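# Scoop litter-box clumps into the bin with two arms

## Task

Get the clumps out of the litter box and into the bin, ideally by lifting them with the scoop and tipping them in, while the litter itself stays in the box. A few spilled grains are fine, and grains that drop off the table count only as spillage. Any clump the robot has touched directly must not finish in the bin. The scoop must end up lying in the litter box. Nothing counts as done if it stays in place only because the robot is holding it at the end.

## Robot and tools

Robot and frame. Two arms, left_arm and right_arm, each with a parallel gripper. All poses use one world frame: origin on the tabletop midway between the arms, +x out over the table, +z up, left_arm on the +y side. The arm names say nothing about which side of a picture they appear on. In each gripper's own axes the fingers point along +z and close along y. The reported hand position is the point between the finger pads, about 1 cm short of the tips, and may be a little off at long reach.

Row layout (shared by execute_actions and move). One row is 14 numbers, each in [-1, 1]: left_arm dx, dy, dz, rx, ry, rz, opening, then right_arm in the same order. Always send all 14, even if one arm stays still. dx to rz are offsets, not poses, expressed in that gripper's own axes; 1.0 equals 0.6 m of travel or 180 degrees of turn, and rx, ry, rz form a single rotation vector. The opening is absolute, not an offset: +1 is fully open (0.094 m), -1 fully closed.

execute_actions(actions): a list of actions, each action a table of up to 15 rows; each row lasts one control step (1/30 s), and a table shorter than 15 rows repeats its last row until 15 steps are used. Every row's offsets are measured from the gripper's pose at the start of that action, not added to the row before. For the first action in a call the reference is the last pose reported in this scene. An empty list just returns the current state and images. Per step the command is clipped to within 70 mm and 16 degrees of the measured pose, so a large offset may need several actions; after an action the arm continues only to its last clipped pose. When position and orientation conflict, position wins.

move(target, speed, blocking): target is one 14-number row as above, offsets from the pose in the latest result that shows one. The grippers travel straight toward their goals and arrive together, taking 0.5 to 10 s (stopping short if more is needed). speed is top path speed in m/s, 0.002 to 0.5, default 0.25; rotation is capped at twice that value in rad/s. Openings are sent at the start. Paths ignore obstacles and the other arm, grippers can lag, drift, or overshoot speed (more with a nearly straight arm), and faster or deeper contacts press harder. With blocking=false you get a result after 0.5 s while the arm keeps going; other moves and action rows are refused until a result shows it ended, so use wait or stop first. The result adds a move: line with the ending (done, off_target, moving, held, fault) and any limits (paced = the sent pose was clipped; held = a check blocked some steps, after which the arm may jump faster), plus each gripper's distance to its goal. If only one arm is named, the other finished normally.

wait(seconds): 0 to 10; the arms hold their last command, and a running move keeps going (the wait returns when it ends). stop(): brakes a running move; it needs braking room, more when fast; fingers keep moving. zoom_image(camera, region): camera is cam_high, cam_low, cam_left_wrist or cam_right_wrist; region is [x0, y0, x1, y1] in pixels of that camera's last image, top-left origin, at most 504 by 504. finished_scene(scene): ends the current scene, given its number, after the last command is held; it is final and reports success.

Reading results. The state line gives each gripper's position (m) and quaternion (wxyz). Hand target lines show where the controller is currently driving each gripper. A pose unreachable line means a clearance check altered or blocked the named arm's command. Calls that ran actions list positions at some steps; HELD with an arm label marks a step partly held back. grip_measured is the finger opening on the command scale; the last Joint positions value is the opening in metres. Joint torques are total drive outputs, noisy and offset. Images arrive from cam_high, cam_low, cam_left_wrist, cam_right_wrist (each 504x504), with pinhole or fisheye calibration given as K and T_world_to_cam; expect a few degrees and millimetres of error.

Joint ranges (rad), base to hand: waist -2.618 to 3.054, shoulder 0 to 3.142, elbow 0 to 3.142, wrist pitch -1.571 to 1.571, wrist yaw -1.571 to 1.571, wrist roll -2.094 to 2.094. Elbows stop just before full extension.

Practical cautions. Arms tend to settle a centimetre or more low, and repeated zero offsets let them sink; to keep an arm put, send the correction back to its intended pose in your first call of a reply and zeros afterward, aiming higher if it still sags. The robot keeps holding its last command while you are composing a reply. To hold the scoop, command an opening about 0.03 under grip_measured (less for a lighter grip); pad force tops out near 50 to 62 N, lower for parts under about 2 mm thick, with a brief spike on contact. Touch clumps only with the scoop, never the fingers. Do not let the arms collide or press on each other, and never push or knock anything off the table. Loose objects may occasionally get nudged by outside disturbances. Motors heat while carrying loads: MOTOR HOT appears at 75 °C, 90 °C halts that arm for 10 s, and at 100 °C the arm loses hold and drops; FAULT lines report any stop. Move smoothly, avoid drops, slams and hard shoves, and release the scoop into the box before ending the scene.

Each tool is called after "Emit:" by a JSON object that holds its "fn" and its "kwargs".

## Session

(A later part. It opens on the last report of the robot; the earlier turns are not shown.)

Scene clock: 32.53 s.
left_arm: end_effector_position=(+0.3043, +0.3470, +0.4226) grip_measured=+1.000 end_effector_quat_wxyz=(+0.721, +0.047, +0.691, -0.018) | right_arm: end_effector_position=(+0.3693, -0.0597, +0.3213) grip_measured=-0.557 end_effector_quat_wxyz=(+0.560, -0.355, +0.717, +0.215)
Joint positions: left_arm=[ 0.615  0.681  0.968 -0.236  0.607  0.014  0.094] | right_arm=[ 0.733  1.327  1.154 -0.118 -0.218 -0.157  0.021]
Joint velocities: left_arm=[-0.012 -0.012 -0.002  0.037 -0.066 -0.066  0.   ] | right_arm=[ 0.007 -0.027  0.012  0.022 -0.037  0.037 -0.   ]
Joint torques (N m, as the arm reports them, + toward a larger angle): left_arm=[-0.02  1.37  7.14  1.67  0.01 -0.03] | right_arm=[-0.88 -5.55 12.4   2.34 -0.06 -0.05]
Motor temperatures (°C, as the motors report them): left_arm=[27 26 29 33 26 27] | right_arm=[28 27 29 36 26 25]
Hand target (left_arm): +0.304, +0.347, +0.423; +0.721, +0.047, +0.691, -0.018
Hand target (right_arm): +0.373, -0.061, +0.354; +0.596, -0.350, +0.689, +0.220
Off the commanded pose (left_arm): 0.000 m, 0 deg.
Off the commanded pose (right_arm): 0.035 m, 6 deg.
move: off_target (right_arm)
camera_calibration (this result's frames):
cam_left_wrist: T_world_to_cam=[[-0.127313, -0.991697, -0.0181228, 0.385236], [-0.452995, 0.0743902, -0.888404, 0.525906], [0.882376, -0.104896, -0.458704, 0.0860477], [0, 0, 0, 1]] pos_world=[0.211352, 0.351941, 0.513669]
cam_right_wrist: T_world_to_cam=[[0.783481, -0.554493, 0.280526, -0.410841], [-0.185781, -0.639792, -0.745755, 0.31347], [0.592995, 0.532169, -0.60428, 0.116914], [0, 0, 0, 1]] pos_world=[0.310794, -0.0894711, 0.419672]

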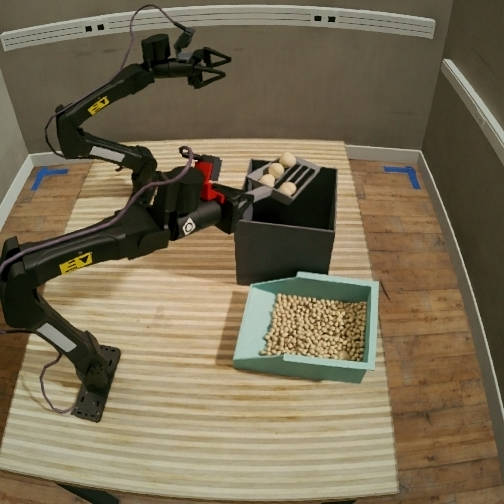

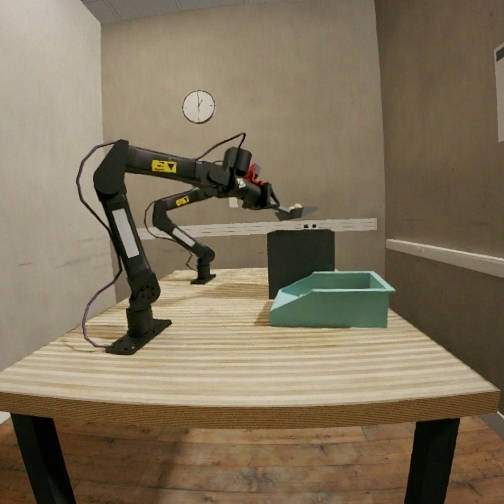

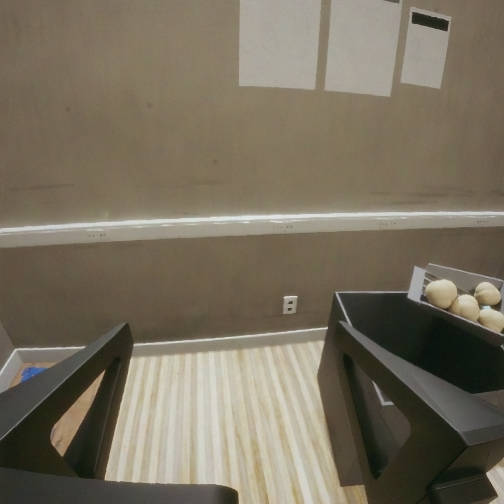

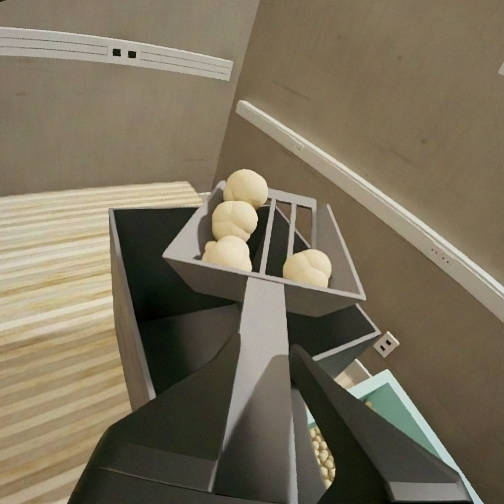

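Emit:
{"fn": "move", "kwargs": {"target": [0,0,0,0,0,0,1,-0.06,0,-0.03,0,0.22,0,-0.65], "speed": 0.15}}

Emit:
{"fn": "move", "kwargs": {"target": [0,0,0,0,0,0,1,-0.03,0,-0.03,0,-0.15,0,-0.65]}}

Emit:
{"fn": "zoom_image", "kwargs": {"camera": "cam_high", "region": [220,140,400,400]}}

Scene clock: 35.63 s.
left_arm: end_effector_position=(+0.3043, +0.3470, +0.4226) grip_measured=+1.000 end_effector_quat_wxyz=(+0.721, +0.047, +0.691, -0.018) | right_arm: end_effector_position=(+0.3637, -0.0666, +0.3568) grip_measured=-0.557 end_effector_quat_wxyz=(+0.308, -0.401, +0.859, +0.081)
Joint positions: left_arm=[ 0.615  0.681  0.968 -0.236  0.607  0.014  0.094] | right_arm=[ 0.811  1.974  2.608 -1.557 -0.01  -0.191  0.021]
Joint velocities: left_arm=[ 0.007  0.017  0.017  0.037 -0.066  0.022  0.   ] | right_arm=[ 0.002 -0.022 -0.002 -0.081  0.007  0.007 -0.001]
Joint torques (N m, as the arm reports them, + toward a larger angle): left_arm=[ 0.    1.4   6.94  1.65  0.   -0.01] | right_arm=[ 0.86 -7.31  8.16  1.37  0.08  0.02]
Motor temperatures (°C, as the motors report them): left_arm=[27 26 29 33 26 27] | right_arm=[28 27 29 37 26 25]
Hand target (left_arm): +0.304, +0.347, +0.423; +0.721, +0.047, +0.691, -0.018
Hand target (right_arm): +0.362, -0.062, +0.361; +0.313, -0.403, +0.856, +0.083
Off the commanded pose (left_arm): 0.000 m, 0 deg.
Off the commanded pose (right_arm): 0.006 m, 3 deg.
joint sent to its limit (right arm) — the command would take joint 4 (wrist pitch) past its lower limit, so that joint was sent only as far as its limit.
move: off_target (right_arm)
camera_calibration (this result's frames):
cam_left_wrist: T_world_to_cam=[[-0.127313, -0.991697, -0.0181228, 0.385236], [-0.452995, 0.0743902, -0.888404, 0.525906], [0.882376, -0.104896, -0.458704, 0.0860477], [0, 0, 0, 1]] pos_world=[0.211352, 0.351941, 0.513669]
cam_right_wrist: T_world_to_cam=[[0.844101, -0.4973, 0.200468, -0.409925], [-0.454002, -0.861803, -0.226225, 0.231932], [0.285265, 0.0999437, -0.953223, 0.352915], [0, 0, 0, 1]] pos_world=[0.350641, -0.0392477, 0.471053]

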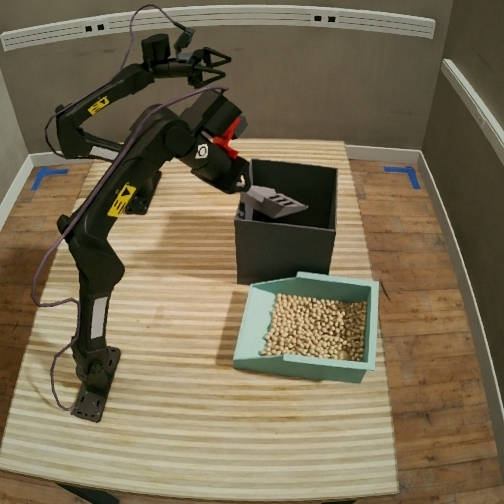

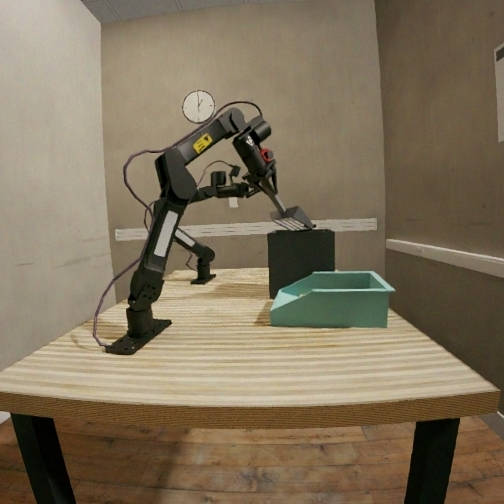

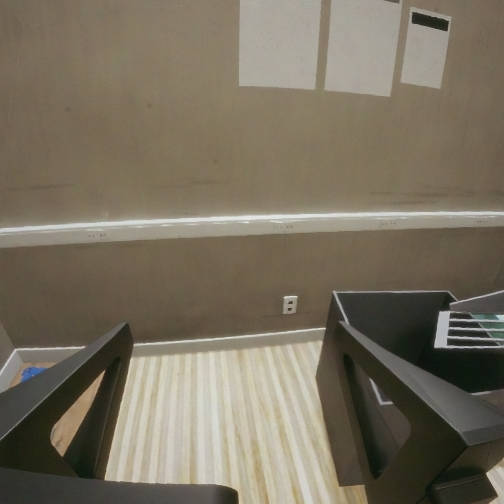

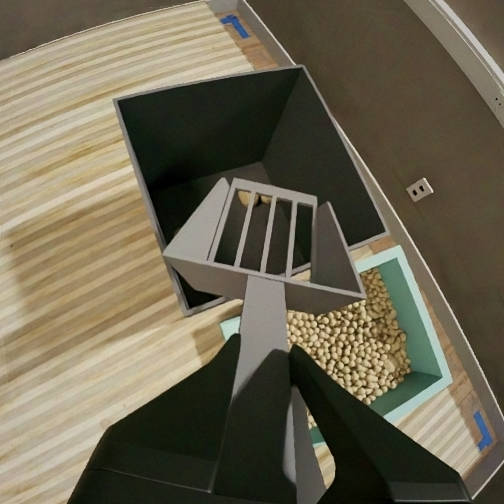

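Scene clock: 37.33 s.
left_arm: end_effector_position=(+0.3043, +0.3470, +0.4226) grip_measured=+1.000 end_effector_quat_wxyz=(+0.721, +0.047, +0.691, -0.018) | right_arm: end_effector_position=(+0.3650, -0.0570, +0.3723) grip_measured=-0.557 end_effector_quat_wxyz=(+0.485, -0.379, +0.770, +0.171)
Joint positions: left_arm=[ 0.615  0.681  0.968 -0.236  0.607  0.014  0.094] | right_arm=[ 0.777  1.483  1.687 -0.7   -0.133 -0.191  0.021]
Joint velocities: left_arm=[-0.012  0.012 -0.027 -0.007 -0.022 -0.051  0.   ] | right_arm=[-0.002 -0.002 -0.002 -0.022  0.051 -0.022 -0.   ]
Joint torques (N m, as the arm reports them, + toward a larger angle): left_arm=[ 0.04  1.36  7.1   1.68  0.   -0.04] | right_arm=[-0.99 -7.54  6.1   2.03 -0.08  0.07]
Motor temperatures (°C, as the motors report them): left_arm=[27 26 29 34 26 27] | right_arm=[28 27 29 37 26 25]
Hand target (left_arm): +0.304, +0.347, +0.423; +0.721, +0.047, +0.691, -0.018
Hand target (right_arm): +0.364, -0.062, +0.381; +0.498, -0.369, +0.765, +0.177
Off the commanded pose (left_arm): 0.000 m, 0 deg.
Off the commanded pose (right_arm): 0.011 m, 2 deg.
move: off_target (right_arm)
camera_calibration (this result's frames):
cam_left_wrist: T_world_to_cam=[[-0.127313, -0.991697, -0.0181228, 0.385236], [-0.452995, 0.0743902, -0.888404, 0.525906], [0.882376, -0.104896, -0.458704, 0.0860477], [0, 0, 0, 1]] pos_world=[0.211352, 0.351941, 0.513669]
cam_right_wrist: T_world_to_cam=[[0.806647, -0.524929, 0.271606, -0.423688], [-0.284619, -0.747755, -0.599879, 0.328092], [0.517989, 0.406586, -0.752579, 0.224235], [0, 0, 0, 1]] pos_world=[0.318997, -0.0682444, 0.480646]

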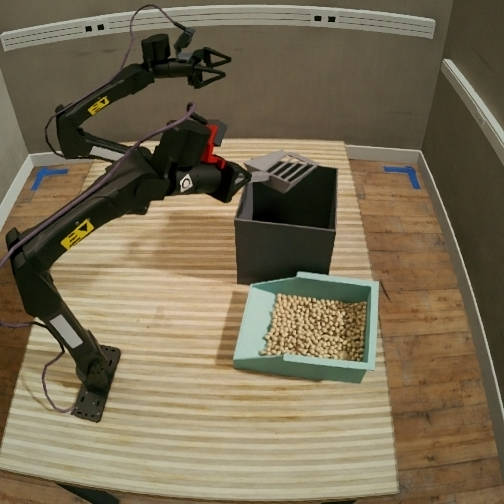

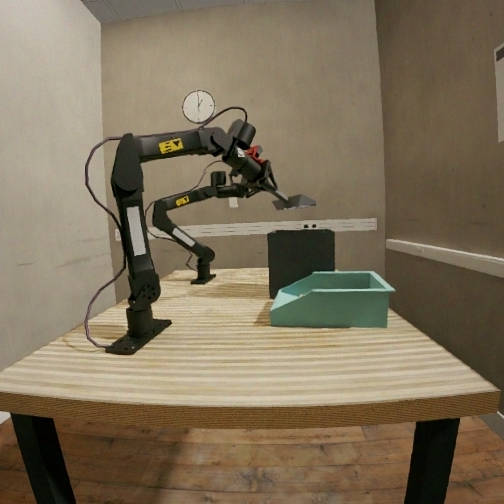

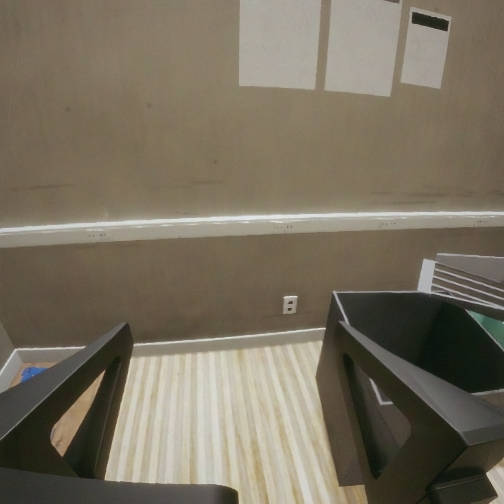

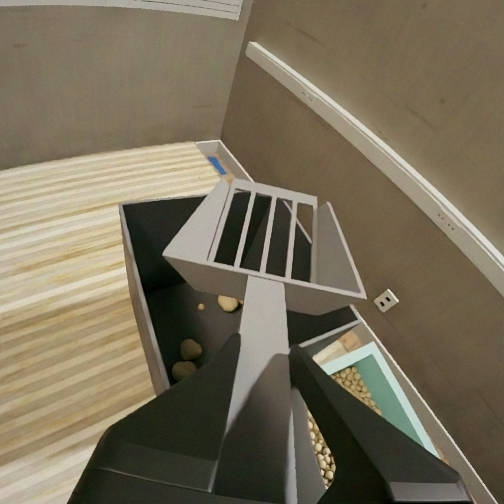

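Region (220, 140, 400, 400) of cam_high's 504x504 image, scaled by 1.938, with more detail than that image has; it fills the left 349 columns of this view, and the rest is white.

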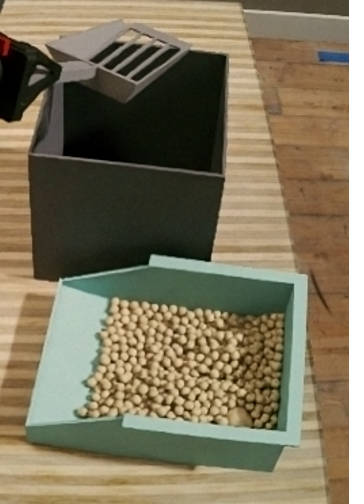

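Emit:
{"fn": "move", "kwargs": {"target": [0,0,0,0,0,0,1,0.165,-0.118,-0.173,0.254,0.03,0.137,-0.65]}}

Emit:
{"fn": "move", "kwargs": {"target": [0,0,0,0,0,0,1,0.2,0,0.11,0,0.15,-0.035,-0.65]}}

Scene clock: 40.17 s.
left_arm: end_effector_position=(+0.3043, +0.3470, +0.4226) grip_measured=+1.000 end_effector_quat_wxyz=(+0.721, +0.047, +0.691, -0.018) | right_arm: end_effector_position=(+0.3374, -0.2069, +0.3410) grip_measured=-0.557 end_effector_quat_wxyz=(+0.511, -0.007, +0.858, -0.058)
Joint positions: left_arm=[ 0.615  0.681  0.968 -0.236  0.607  0.014  0.094] | right_arm=[ 0.904  1.23   1.409 -0.873  0.744  0.393  0.021]
Joint velocities: left_arm=[ 0.002 -0.017 -0.027  0.037 -0.007 -0.007  0.   ] | right_arm=[-0.002  0.002  0.002 -0.007 -0.022  0.037  0.001]
Joint torques (N m, as the arm reports them, + toward a larger angle): left_arm=[ 0.02  1.36  6.89  1.69 -0.02 -0.04] | right_arm=[ 1.11 -4.99  6.25  1.46  0.47  0.13]
Motor temperatures (°C, as the motors report them): left_arm=[27 26 29 34 26 27] | right_arm=[28 27 29 37 26 25]
Hand target (left_arm): +0.304, +0.347, +0.423; +0.721, +0.047, +0.691, -0.018
Hand target (right_arm): +0.331, -0.211, +0.344; +0.517, -0.001, +0.854, -0.058
Off the commanded pose (left_arm): 0.000 m, 0 deg.
Off the commanded pose (right_arm): 0.008 m, 1 deg.
move: done
camera_calibration (this result's frames):
cam_left_wrist: T_world_to_cam=[[-0.127313, -0.991697, -0.0181228, 0.385236], [-0.452995, 0.0743902, -0.888404, 0.525906], [0.882376, -0.104896, -0.458704, 0.0860477], [0, 0, 0, 1]] pos_world=[0.211352, 0.351941, 0.513669]
cam_right_wrist: T_world_to_cam=[[0.0908529, -0.957485, 0.273804, -0.320364], [-0.761785, -0.243906, -0.600161, 0.454681], [0.641428, -0.154053, -0.751557, 0.117967], [0, 0, 0, 1]] pos_world=[0.299808, -0.177671, 0.449258]

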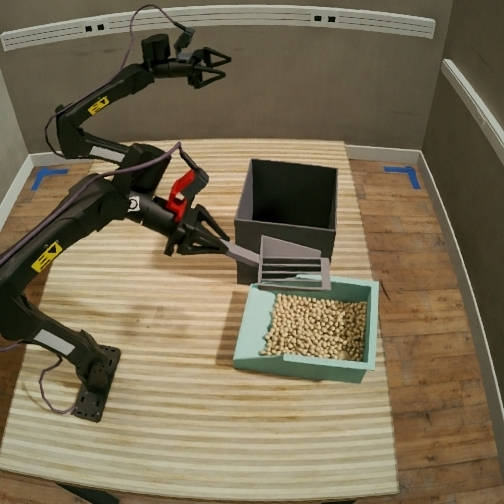

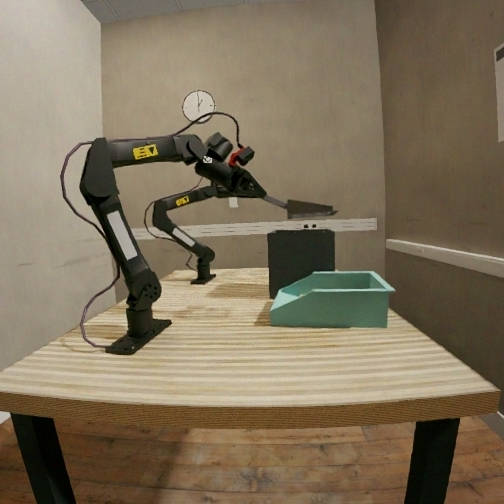

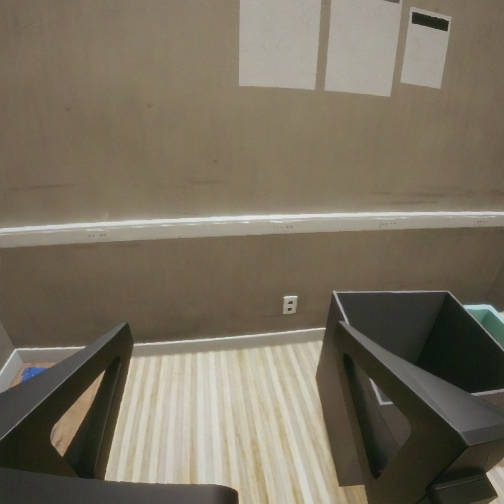

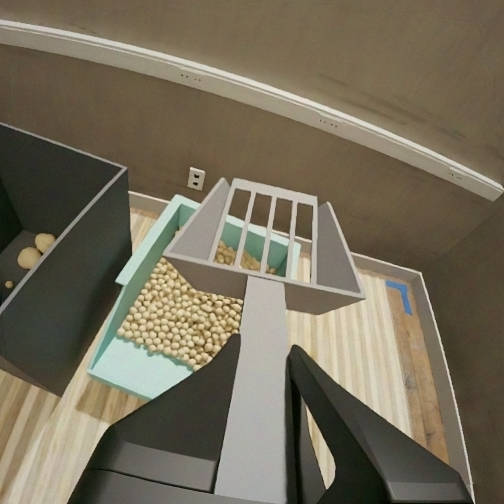

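Scene clock: 41.60 s.
left_arm: end_effector_position=(+0.3043, +0.3470, +0.4226) grip_measured=+1.000 end_effector_quat_wxyz=(+0.721, +0.047, +0.691, -0.018) | right_arm: end_effector_position=(+0.3380, -0.2174, +0.2103) grip_measured=-0.557 end_effector_quat_wxyz=(+0.302, -0.040, +0.949, -0.080)
Joint positions: left_arm=[ 0.615  0.681  0.968 -0.236  0.607  0.014  0.094] | right_arm=[ 0.745  1.398  1.309 -1.021  0.452  0.419  0.021]
Joint velocities: left_arm=[-0.012 -0.007  0.002  0.037 -0.022  0.037  0.   ] | right_arm=[ 0.002 -0.017 -0.002 -0.081 -0.037  0.022 -0.   ]
Joint torques (N m, as the arm reports them, + toward a larger angle): left_arm=[-0.07  1.33  7.09  1.68  0.01 -0.03] | right_arm=[-0.66 -4.62  6.39  0.99  0.29 -0.13]
Motor temperatures (°C, as the motors report them): left_arm=[27 26 29 34 26 27] | right_arm=[28 27 29 36 26 25]
Hand target (left_arm): +0.304, +0.347, +0.423; +0.721, +0.047, +0.691, -0.018
Hand target (right_arm): +0.337, -0.223, +0.205; +0.293, -0.040, +0.951, -0.090
Off the commanded pose (left_arm): 0.000 m, 0 deg.
Off the commanded pose (right_arm): 0.007 m, 1 deg.
move: done
camera_calibration (this result's frames):
cam_left_wrist: T_world_to_cam=[[-0.127313, -0.991697, -0.0181228, 0.385236], [-0.452995, 0.0743902, -0.888404, 0.525906], [0.882376, -0.104896, -0.458704, 0.0860477], [0, 0, 0, 1]] pos_world=[0.211352, 0.351941, 0.513669]
cam_right_wrist: T_world_to_cam=[[0.224774, -0.938587, 0.261785, -0.333322], [-0.943268, -0.27697, -0.183119, 0.340555], [0.24438, -0.205773, -0.947595, 0.181866], [0, 0, 0, 1]] pos_world=[0.351713, -0.181105, 0.321956]

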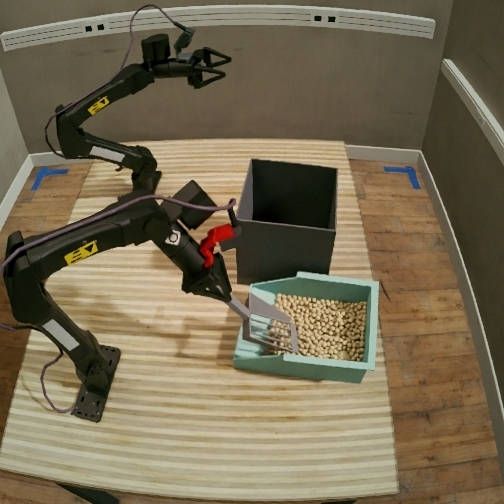

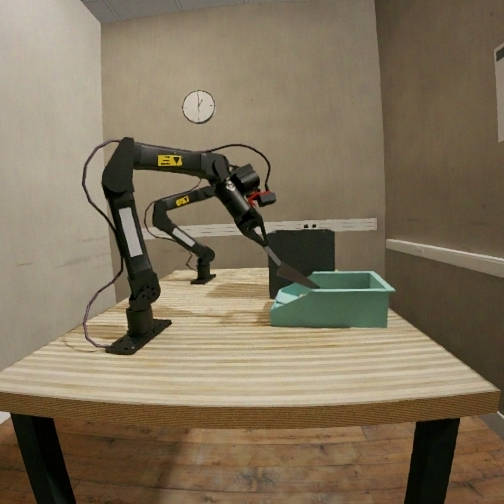

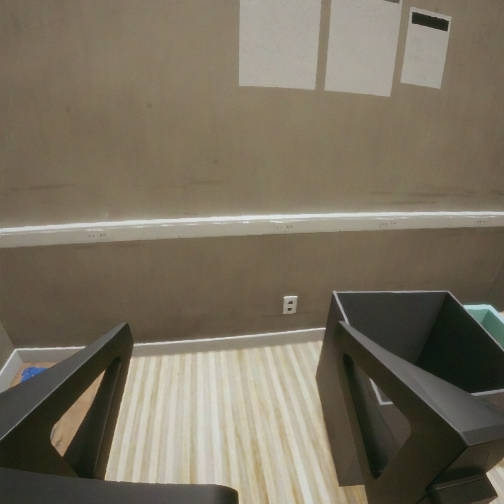

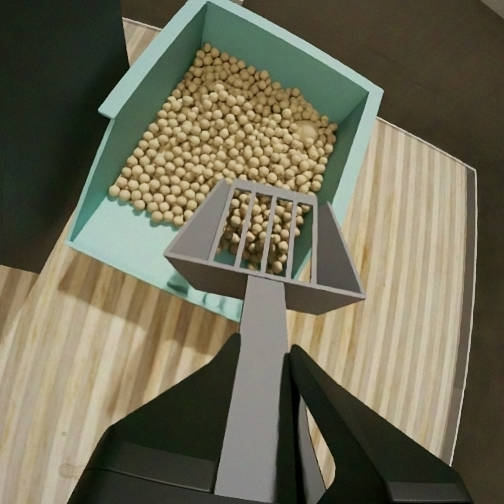

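Emit:
{"fn": "move", "kwargs": {"target": [0,0,0,0,0,0,1,0,0.012,0,-0.018,0,0.075,-0.65]}}

Emit:
{"fn": "move", "kwargs": {"target": [0,0,0,0,0,0,1,0.045,0,0.075,0,0,0,-0.65], "speed": 0.08}}

Scene clock: 42.93 s.
left_arm: end_effector_position=(+0.3043, +0.3470, +0.4226) grip_measured=+1.000 end_effector_quat_wxyz=(+0.721, +0.047, +0.691, -0.018) | right_arm: end_effector_position=(+0.3376, -0.2061, +0.2086) grip_measured=-0.557 end_effector_quat_wxyz=(+0.301, +0.052, +0.952, -0.020)
Joint positions: left_arm=[ 0.615  0.681  0.968 -0.236  0.607  0.014  0.094] | right_arm=[ 0.745  1.398  1.309 -1.     0.394  0.622  0.021]
Joint velocities: left_arm=[-0.012 -0.007 -0.002 -0.066 -0.066 -0.051  0.   ] | right_arm=[-0.002 -0.017  0.012  0.022  0.022 -0.066  0.001]
Joint torques (N m, as the arm reports them, + toward a larger angle): left_arm=[-0.05  1.45  7.09  1.67  0.02 -0.02] | right_arm=[-0.55 -6.04  5.81  1.2   0.22  0.18]
Motor temperatures (°C, as the motors report them): left_arm=[27 26 29 34 26 27] | right_arm=[28 27 29 36 26 25]
Hand target (left_arm): +0.304, +0.347, +0.423; +0.721, +0.047, +0.691, -0.018
Hand target (right_arm): +0.338, -0.210, +0.209; +0.307, +0.064, +0.949, -0.017
Off the commanded pose (left_arm): 0.000 m, 0 deg.
Off the commanded pose (right_arm): 0.004 m, 2 deg.
move: done
camera_calibration (this result's frames):
cam_left_wrist: T_world_to_cam=[[-0.127313, -0.991697, -0.0181228, 0.385236], [-0.452995, 0.0743902, -0.888404, 0.525906], [0.882376, -0.104896, -0.458704, 0.0860477], [0, 0, 0, 1]] pos_world=[0.211352, 0.351941, 0.513669]
cam_right_wrist: T_world_to_cam=[[0.0895429, -0.991154, 0.0979628, -0.253267], [-0.9687, -0.109531, -0.222761, 0.394367], [0.231521, -0.0749499, -0.969939, 0.218687], [0, 0, 0, 1]] pos_world=[0.354071, -0.19144, 0.324773]

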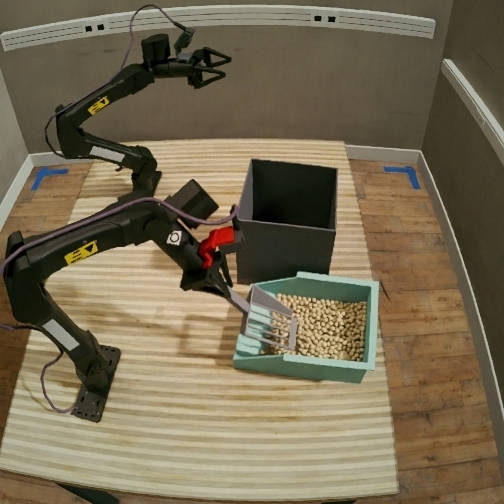

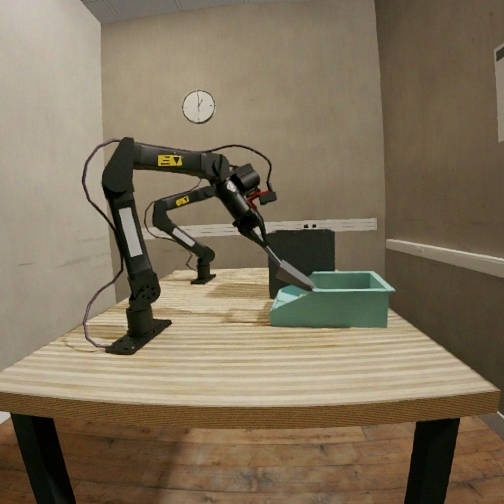

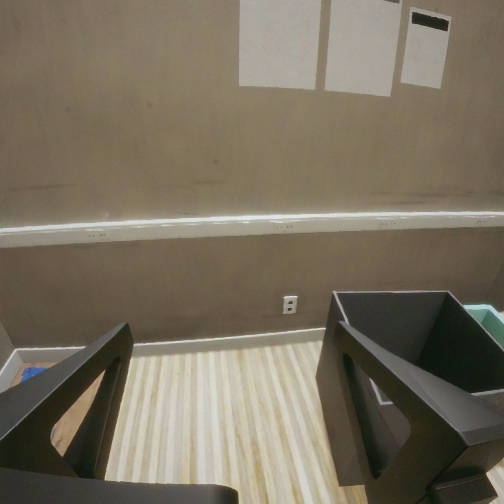

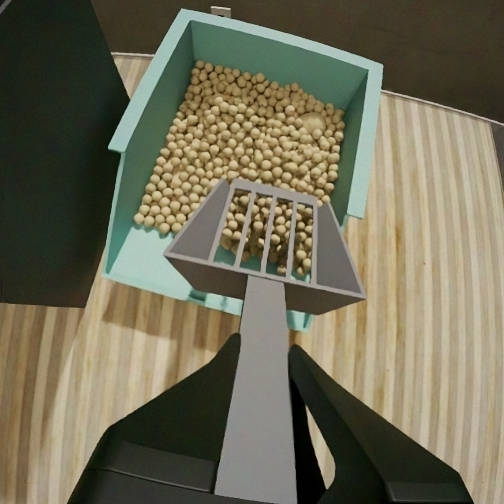

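Scene clock: 43.97 s.
left_arm: end_effector_position=(+0.3043, +0.3470, +0.4226) grip_measured=+1.000 end_effector_quat_wxyz=(+0.721, +0.047, +0.691, -0.018) | right_arm: end_effector_position=(+0.3412, -0.2028, +0.1616) grip_measured=-0.557 end_effector_quat_wxyz=(+0.304, +0.052, +0.951, -0.015)
Joint positions: left_arm=[ 0.615  0.681  0.968 -0.236  0.607  0.014  0.094] | right_arm=[ 0.745  1.398  1.119 -0.8    0.39   0.622  0.021]
Joint velocities: left_arm=[-0.007 -0.022 -0.022  0.037  0.051  0.007  0.   ] | right_arm=[ 0.002  0.012 -0.002 -0.037 -0.007  0.007 -0.   ]
Joint torques (N m, as the arm reports them, + toward a larger angle): left_arm=[-0.1   1.35  7.09  1.67  0.03 -0.05] | right_arm=[-0.84 -5.15  5.73  1.18  0.23 -0.12]
Motor temperatures (°C, as the motors report them): left_arm=[27 26 29 34 26 27] | right_arm=[28 27 29 36 26 25]
Hand target (left_arm): +0.304, +0.347, +0.423; +0.721, +0.047, +0.691, -0.018
Hand target (right_arm): +0.341, -0.207, +0.156; +0.301, +0.052, +0.952, -0.020
Off the commanded pose (left_arm): 0.000 m, 0 deg.
Off the commanded pose (right_arm): 0.007 m, 1 deg.
move: done
camera_calibration (this result's frames):
cam_left_wrist: T_world_to_cam=[[-0.127313, -0.991697, -0.0181228, 0.385236], [-0.452995, 0.0743902, -0.888404, 0.525906], [0.882376, -0.104896, -0.458704, 0.0860477], [0, 0, 0, 1]] pos_world=[0.211352, 0.351941, 0.513669]
cam_right_wrist: T_world_to_cam=[[0.0907304, -0.991788, 0.0901393, -0.244967], [-0.967105, -0.109347, -0.229675, 0.388398], [0.237646, -0.0663356, -0.969084, 0.172018], [0, 0, 0, 1]] pos_world=[0.356968, -0.189075, 0.277986]

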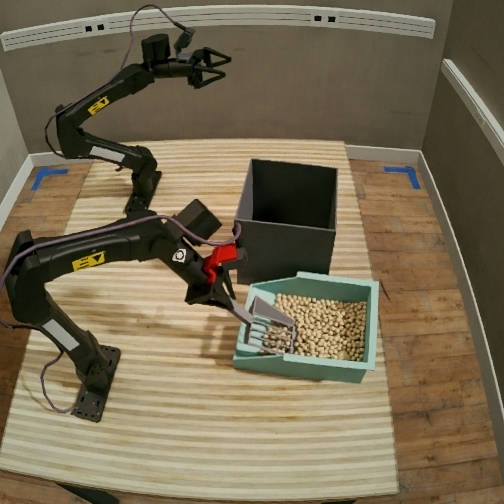

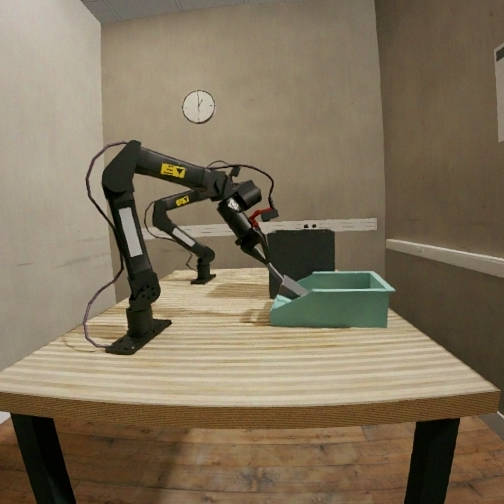

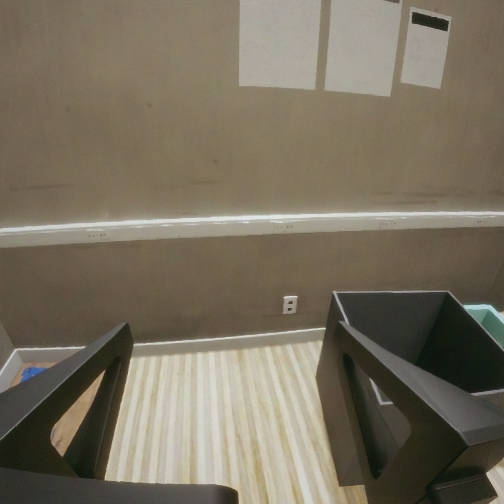

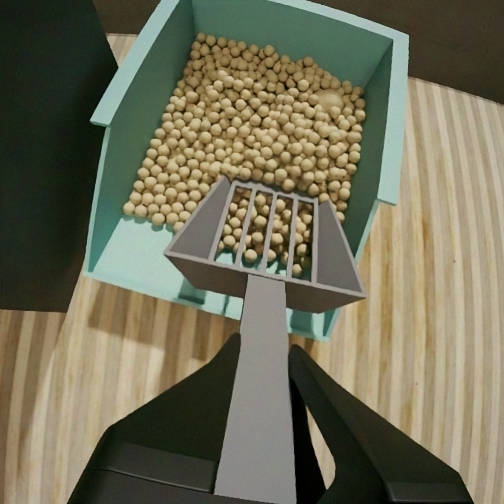

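Emit:
{"fn": "move", "kwargs": {"target": [0,0,0,0,0,0,1,0,-0.035,0,0,0,0,-0.65], "speed": 0.08}}

Emit:
{"fn": "move", "kwargs": {"target": [0,0,0,0,0,0,1,-0.015,-0.01,0.11,0,-0.06,0,-0.65], "speed": 0.08}}

Emit:
{"fn": "move", "kwargs": {"target": [0,0,0,0,0,0,1,-0.05,-0.005,0.1,0,-0.04,0,-0.65], "speed": 0.08}}

Scene clock: 44.93 s.
left_arm: end_effector_position=(+0.3043, +0.3470, +0.4226) grip_measured=+1.000 end_effector_quat_wxyz=(+0.721, +0.047, +0.691, -0.018) | right_arm: end_effector_position=(+0.3422, -0.2131, +0.1622) grip_measured=-0.557 end_effector_quat_wxyz=(+0.302, +0.049, +0.952, -0.005)
Joint positions: left_arm=[ 0.615  0.681  0.968 -0.236  0.607  0.014  0.094] | right_arm=[ 0.696  1.366  1.093 -0.782  0.347  0.572  0.021]
Joint velocities: left_arm=[-0.012 -0.007  0.002 -0.007 -0.022  0.007  0.   ] | right_arm=[-0.007 -0.012 -0.007 -0.022  0.051 -0.081  0.001]
Joint torques (N m, as the arm reports them, + toward a larger angle): left_arm=[ 0.04  1.3   7.04  1.68  0.01 -0.05] | right_arm=[-1.18 -6.5   5.66  1.09  0.37 -0.1 ]
Motor temperatures (°C, as the motors report them): left_arm=[27 26 29 34 26 27] | right_arm=[28 27 29 36 26 25]
Hand target (left_arm): +0.304, +0.347, +0.423; +0.721, +0.047, +0.691, -0.018
Hand target (right_arm): +0.339, -0.224, +0.161; +0.303, +0.052, +0.951, -0.016
Off the commanded pose (left_arm): 0.000 m, 0 deg.
Off the commanded pose (right_arm): 0.011 m, 1 deg.
move: off_target (right_arm)
camera_calibration (this result's frames):
cam_left_wrist: T_world_to_cam=[[-0.127313, -0.991697, -0.0181228, 0.385236], [-0.452995, 0.0743902, -0.888404, 0.525906], [0.882376, -0.104896, -0.458704, 0.0860477], [0, 0, 0, 1]] pos_world=[0.211352, 0.351941, 0.513669]
cam_right_wrist: T_world_to_cam=[[0.103931, -0.991896, 0.0730738, -0.257023], [-0.966294, -0.118101, -0.228753, 0.386089], [0.23553, -0.0468362, -0.970738, 0.176754], [0, 0, 0, 1]] pos_world=[0.358157, -0.201064, 0.278683]

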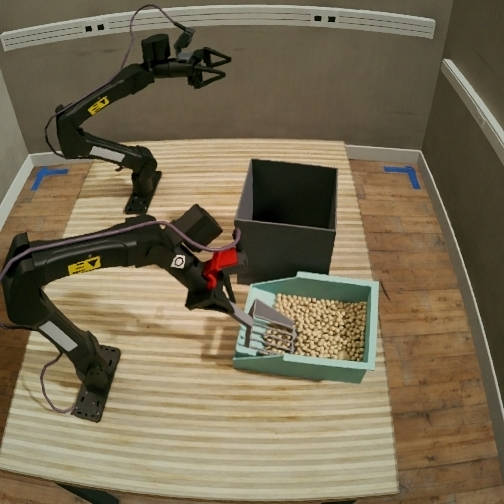

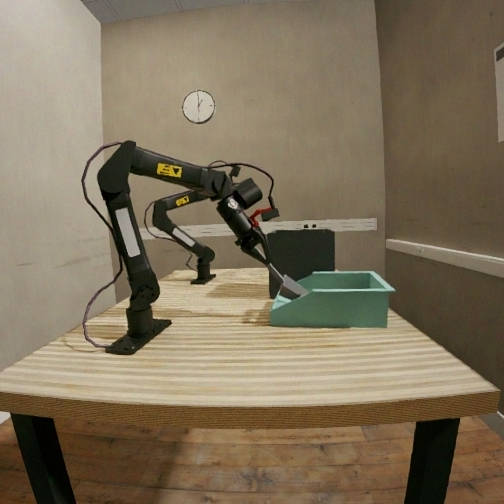

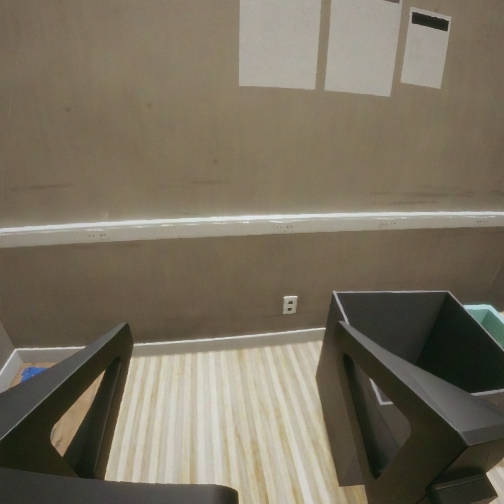

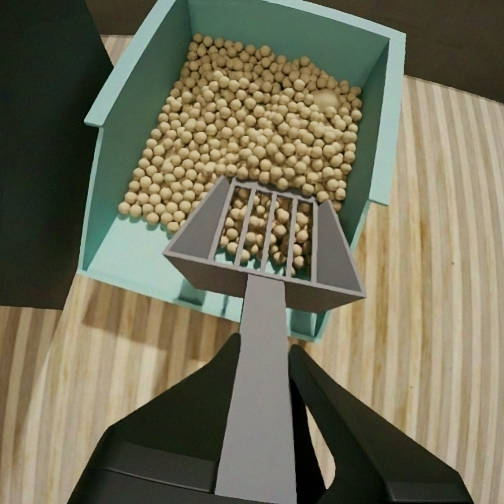

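Scene clock: 46.50 s.
left_arm: end_effector_position=(+0.3043, +0.3470, +0.4226) grip_measured=+1.000 end_effector_quat_wxyz=(+0.721, +0.047, +0.691, -0.018) | right_arm: end_effector_position=(+0.3874, -0.2145, +0.1279) grip_measured=-0.557 end_effector_quat_wxyz=(+0.403, +0.050, +0.914, +0.006)
Joint positions: left_arm=[ 0.615  0.681  0.968 -0.236  0.607  0.014  0.094] | right_arm=[ 0.653  1.411  0.851 -0.265  0.402  0.469  0.021]
Joint velocities: left_arm=[-0.002 -0.017 -0.007  0.007 -0.022  0.037  0.   ] | right_arm=[-0.027 -0.007 -0.017 -0.022  0.066 -0.066  0.001]
Joint torques (N m, as the arm reports them, + toward a larger angle): left_arm=[ 0.03  1.52  7.25  1.68 -0.01 -0.02] | right_arm=[-1.15 -3.78  5.98  1.52  0.21 -0.05]
Motor temperatures (°C, as the motors report them): left_arm=[27 26 29 34 26 27] | right_arm=[28 27 29 36 26 25]
Hand target (left_arm): +0.304, +0.347, +0.423; +0.721, +0.047, +0.691, -0.018
Hand target (right_arm): +0.385, -0.222, +0.114; +0.389, +0.049, +0.920, -0.008
Off the commanded pose (left_arm): 0.000 m, 0 deg.
Off the commanded pose (right_arm): 0.017 m, 2 deg.
move: off_target (right_arm)
camera_calibration (this result's frames):
cam_left_wrist: T_world_to_cam=[[-0.127313, -0.991697, -0.0181228, 0.385236], [-0.452995, 0.0743902, -0.888404, 0.525906], [0.882376, -0.104896, -0.458704, 0.0860477], [0, 0, 0, 1]] pos_world=[0.211352, 0.351941, 0.513669]
cam_right_wrist: T_world_to_cam=[[0.0892285, -0.99258, 0.0825984, -0.256349], [-0.894332, -0.116347, -0.432012, 0.420172], [0.438417, -0.0353225, -0.898077, 0.0473789], [0, 0, 0, 1]] pos_world=[0.377875, -0.203888, 0.245243]

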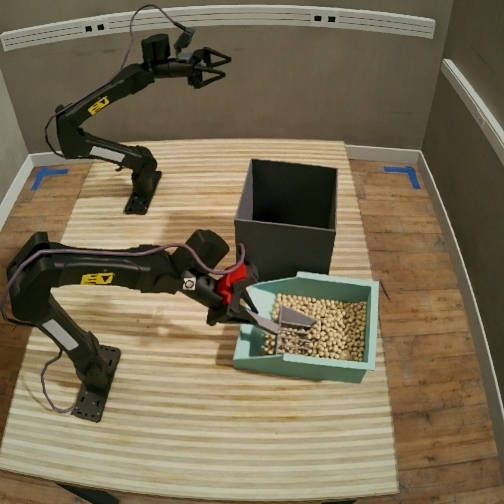

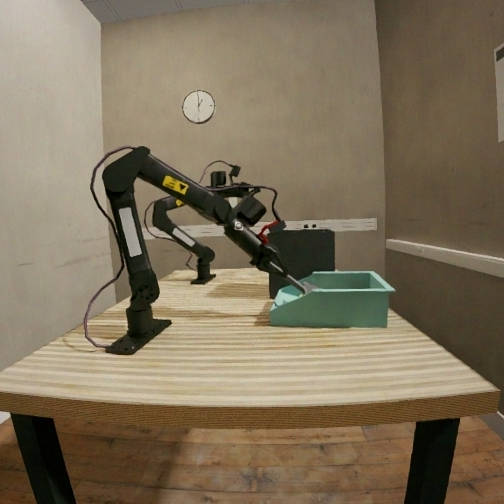

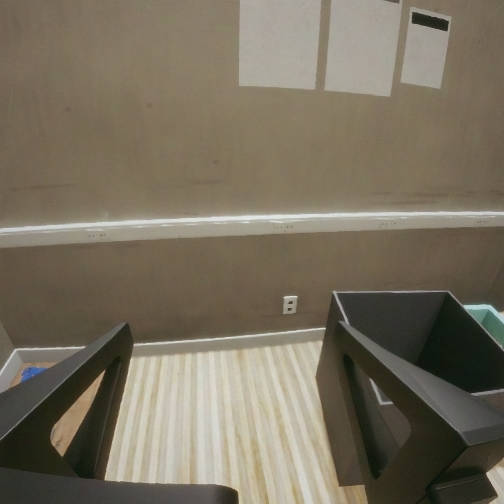

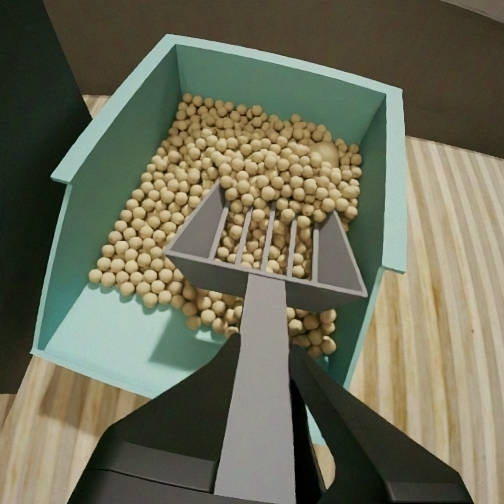

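Scene clock: 47.63 s.
left_arm: end_effector_position=(+0.3043, +0.3470, +0.4226) grip_measured=+1.000 end_effector_quat_wxyz=(+0.721, +0.047, +0.691, -0.018) | right_arm: end_effector_position=(+0.4403, -0.2143, +0.1110) grip_measured=-0.557 end_effector_quat_wxyz=(+0.451, +0.042, +0.892, +0.009)
Joint positions: left_arm=[ 0.615  0.681  0.968 -0.236  0.607  0.014  0.094] | right_arm=[0.583 1.591 0.851 0.046 0.379 0.365 0.021]
Joint velocities: left_arm=[-0.007 -0.007 -0.002  0.037 -0.007 -0.051  0.   ] | right_arm=[ 0.012  0.007 -0.022 -0.037  0.007 -0.125 -0.001]
Joint torques (N m, as the arm reports them, + toward a larger angle): left_arm=[0.04 1.34 7.2  1.66 0.   0.  ] | right_arm=[-1.75 -4.64  7.99  1.98  0.22 -0.13]
Motor temperatures (°C, as the motors report them): left_arm=[27 26 29 34 26 27] | right_arm=[28 27 29 36 26 25]
Hand target (left_arm): +0.304, +0.347, +0.423; +0.721, +0.047, +0.691, -0.018
Hand target (right_arm): +0.450, -0.221, +0.109; +0.458, +0.050, +0.887, +0.003
Off the commanded pose (left_arm): 0.000 m, 0 deg.
Off the commanded pose (right_arm): 0.014 m, 2 deg.
move: off_target (right_arm)
camera_calibration (this result's frames):
cam_left_wrist: T_world_to_cam=[[-0.127313, -0.991697, -0.0181228, 0.385236], [-0.452995, 0.0743902, -0.888404, 0.525906], [0.882376, -0.104896, -0.458704, 0.0860477], [0, 0, 0, 1]] pos_world=[0.211352, 0.351941, 0.513669]
cam_right_wrist: T_world_to_cam=[[0.0923166, -0.99096, 0.0973466, -0.262073], [-0.841829, -0.129887, -0.523884, 0.444442], [0.531792, -0.033586, -0.846209, -0.0375535], [0, 0, 0, 1]] pos_world=[0.418308, -0.203238, 0.226569]

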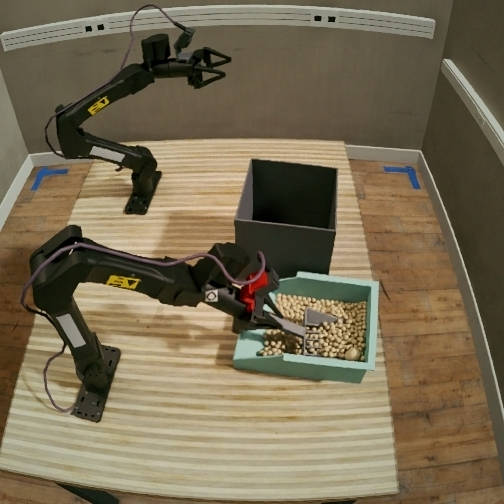

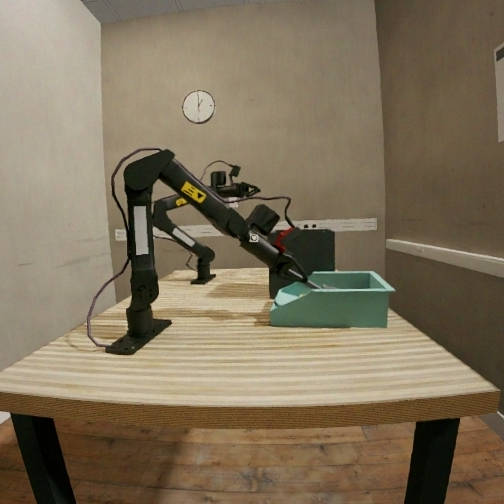

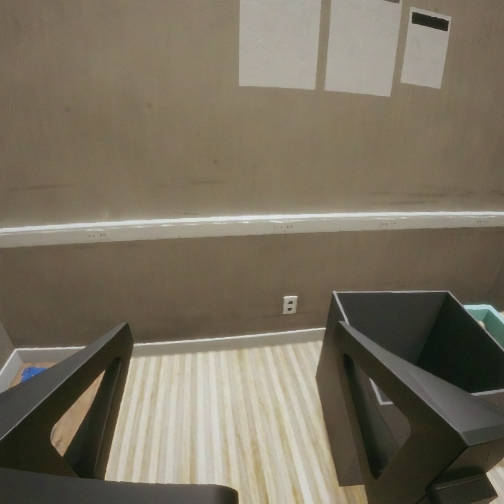

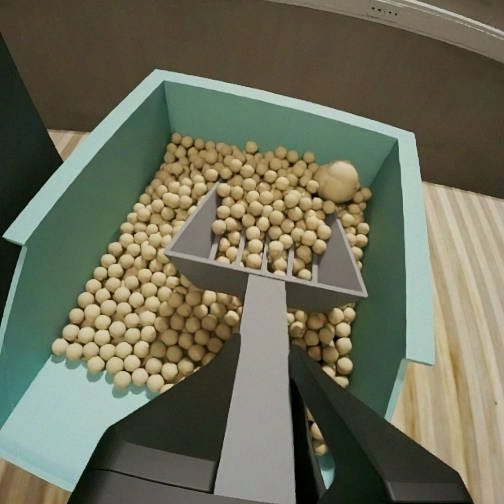

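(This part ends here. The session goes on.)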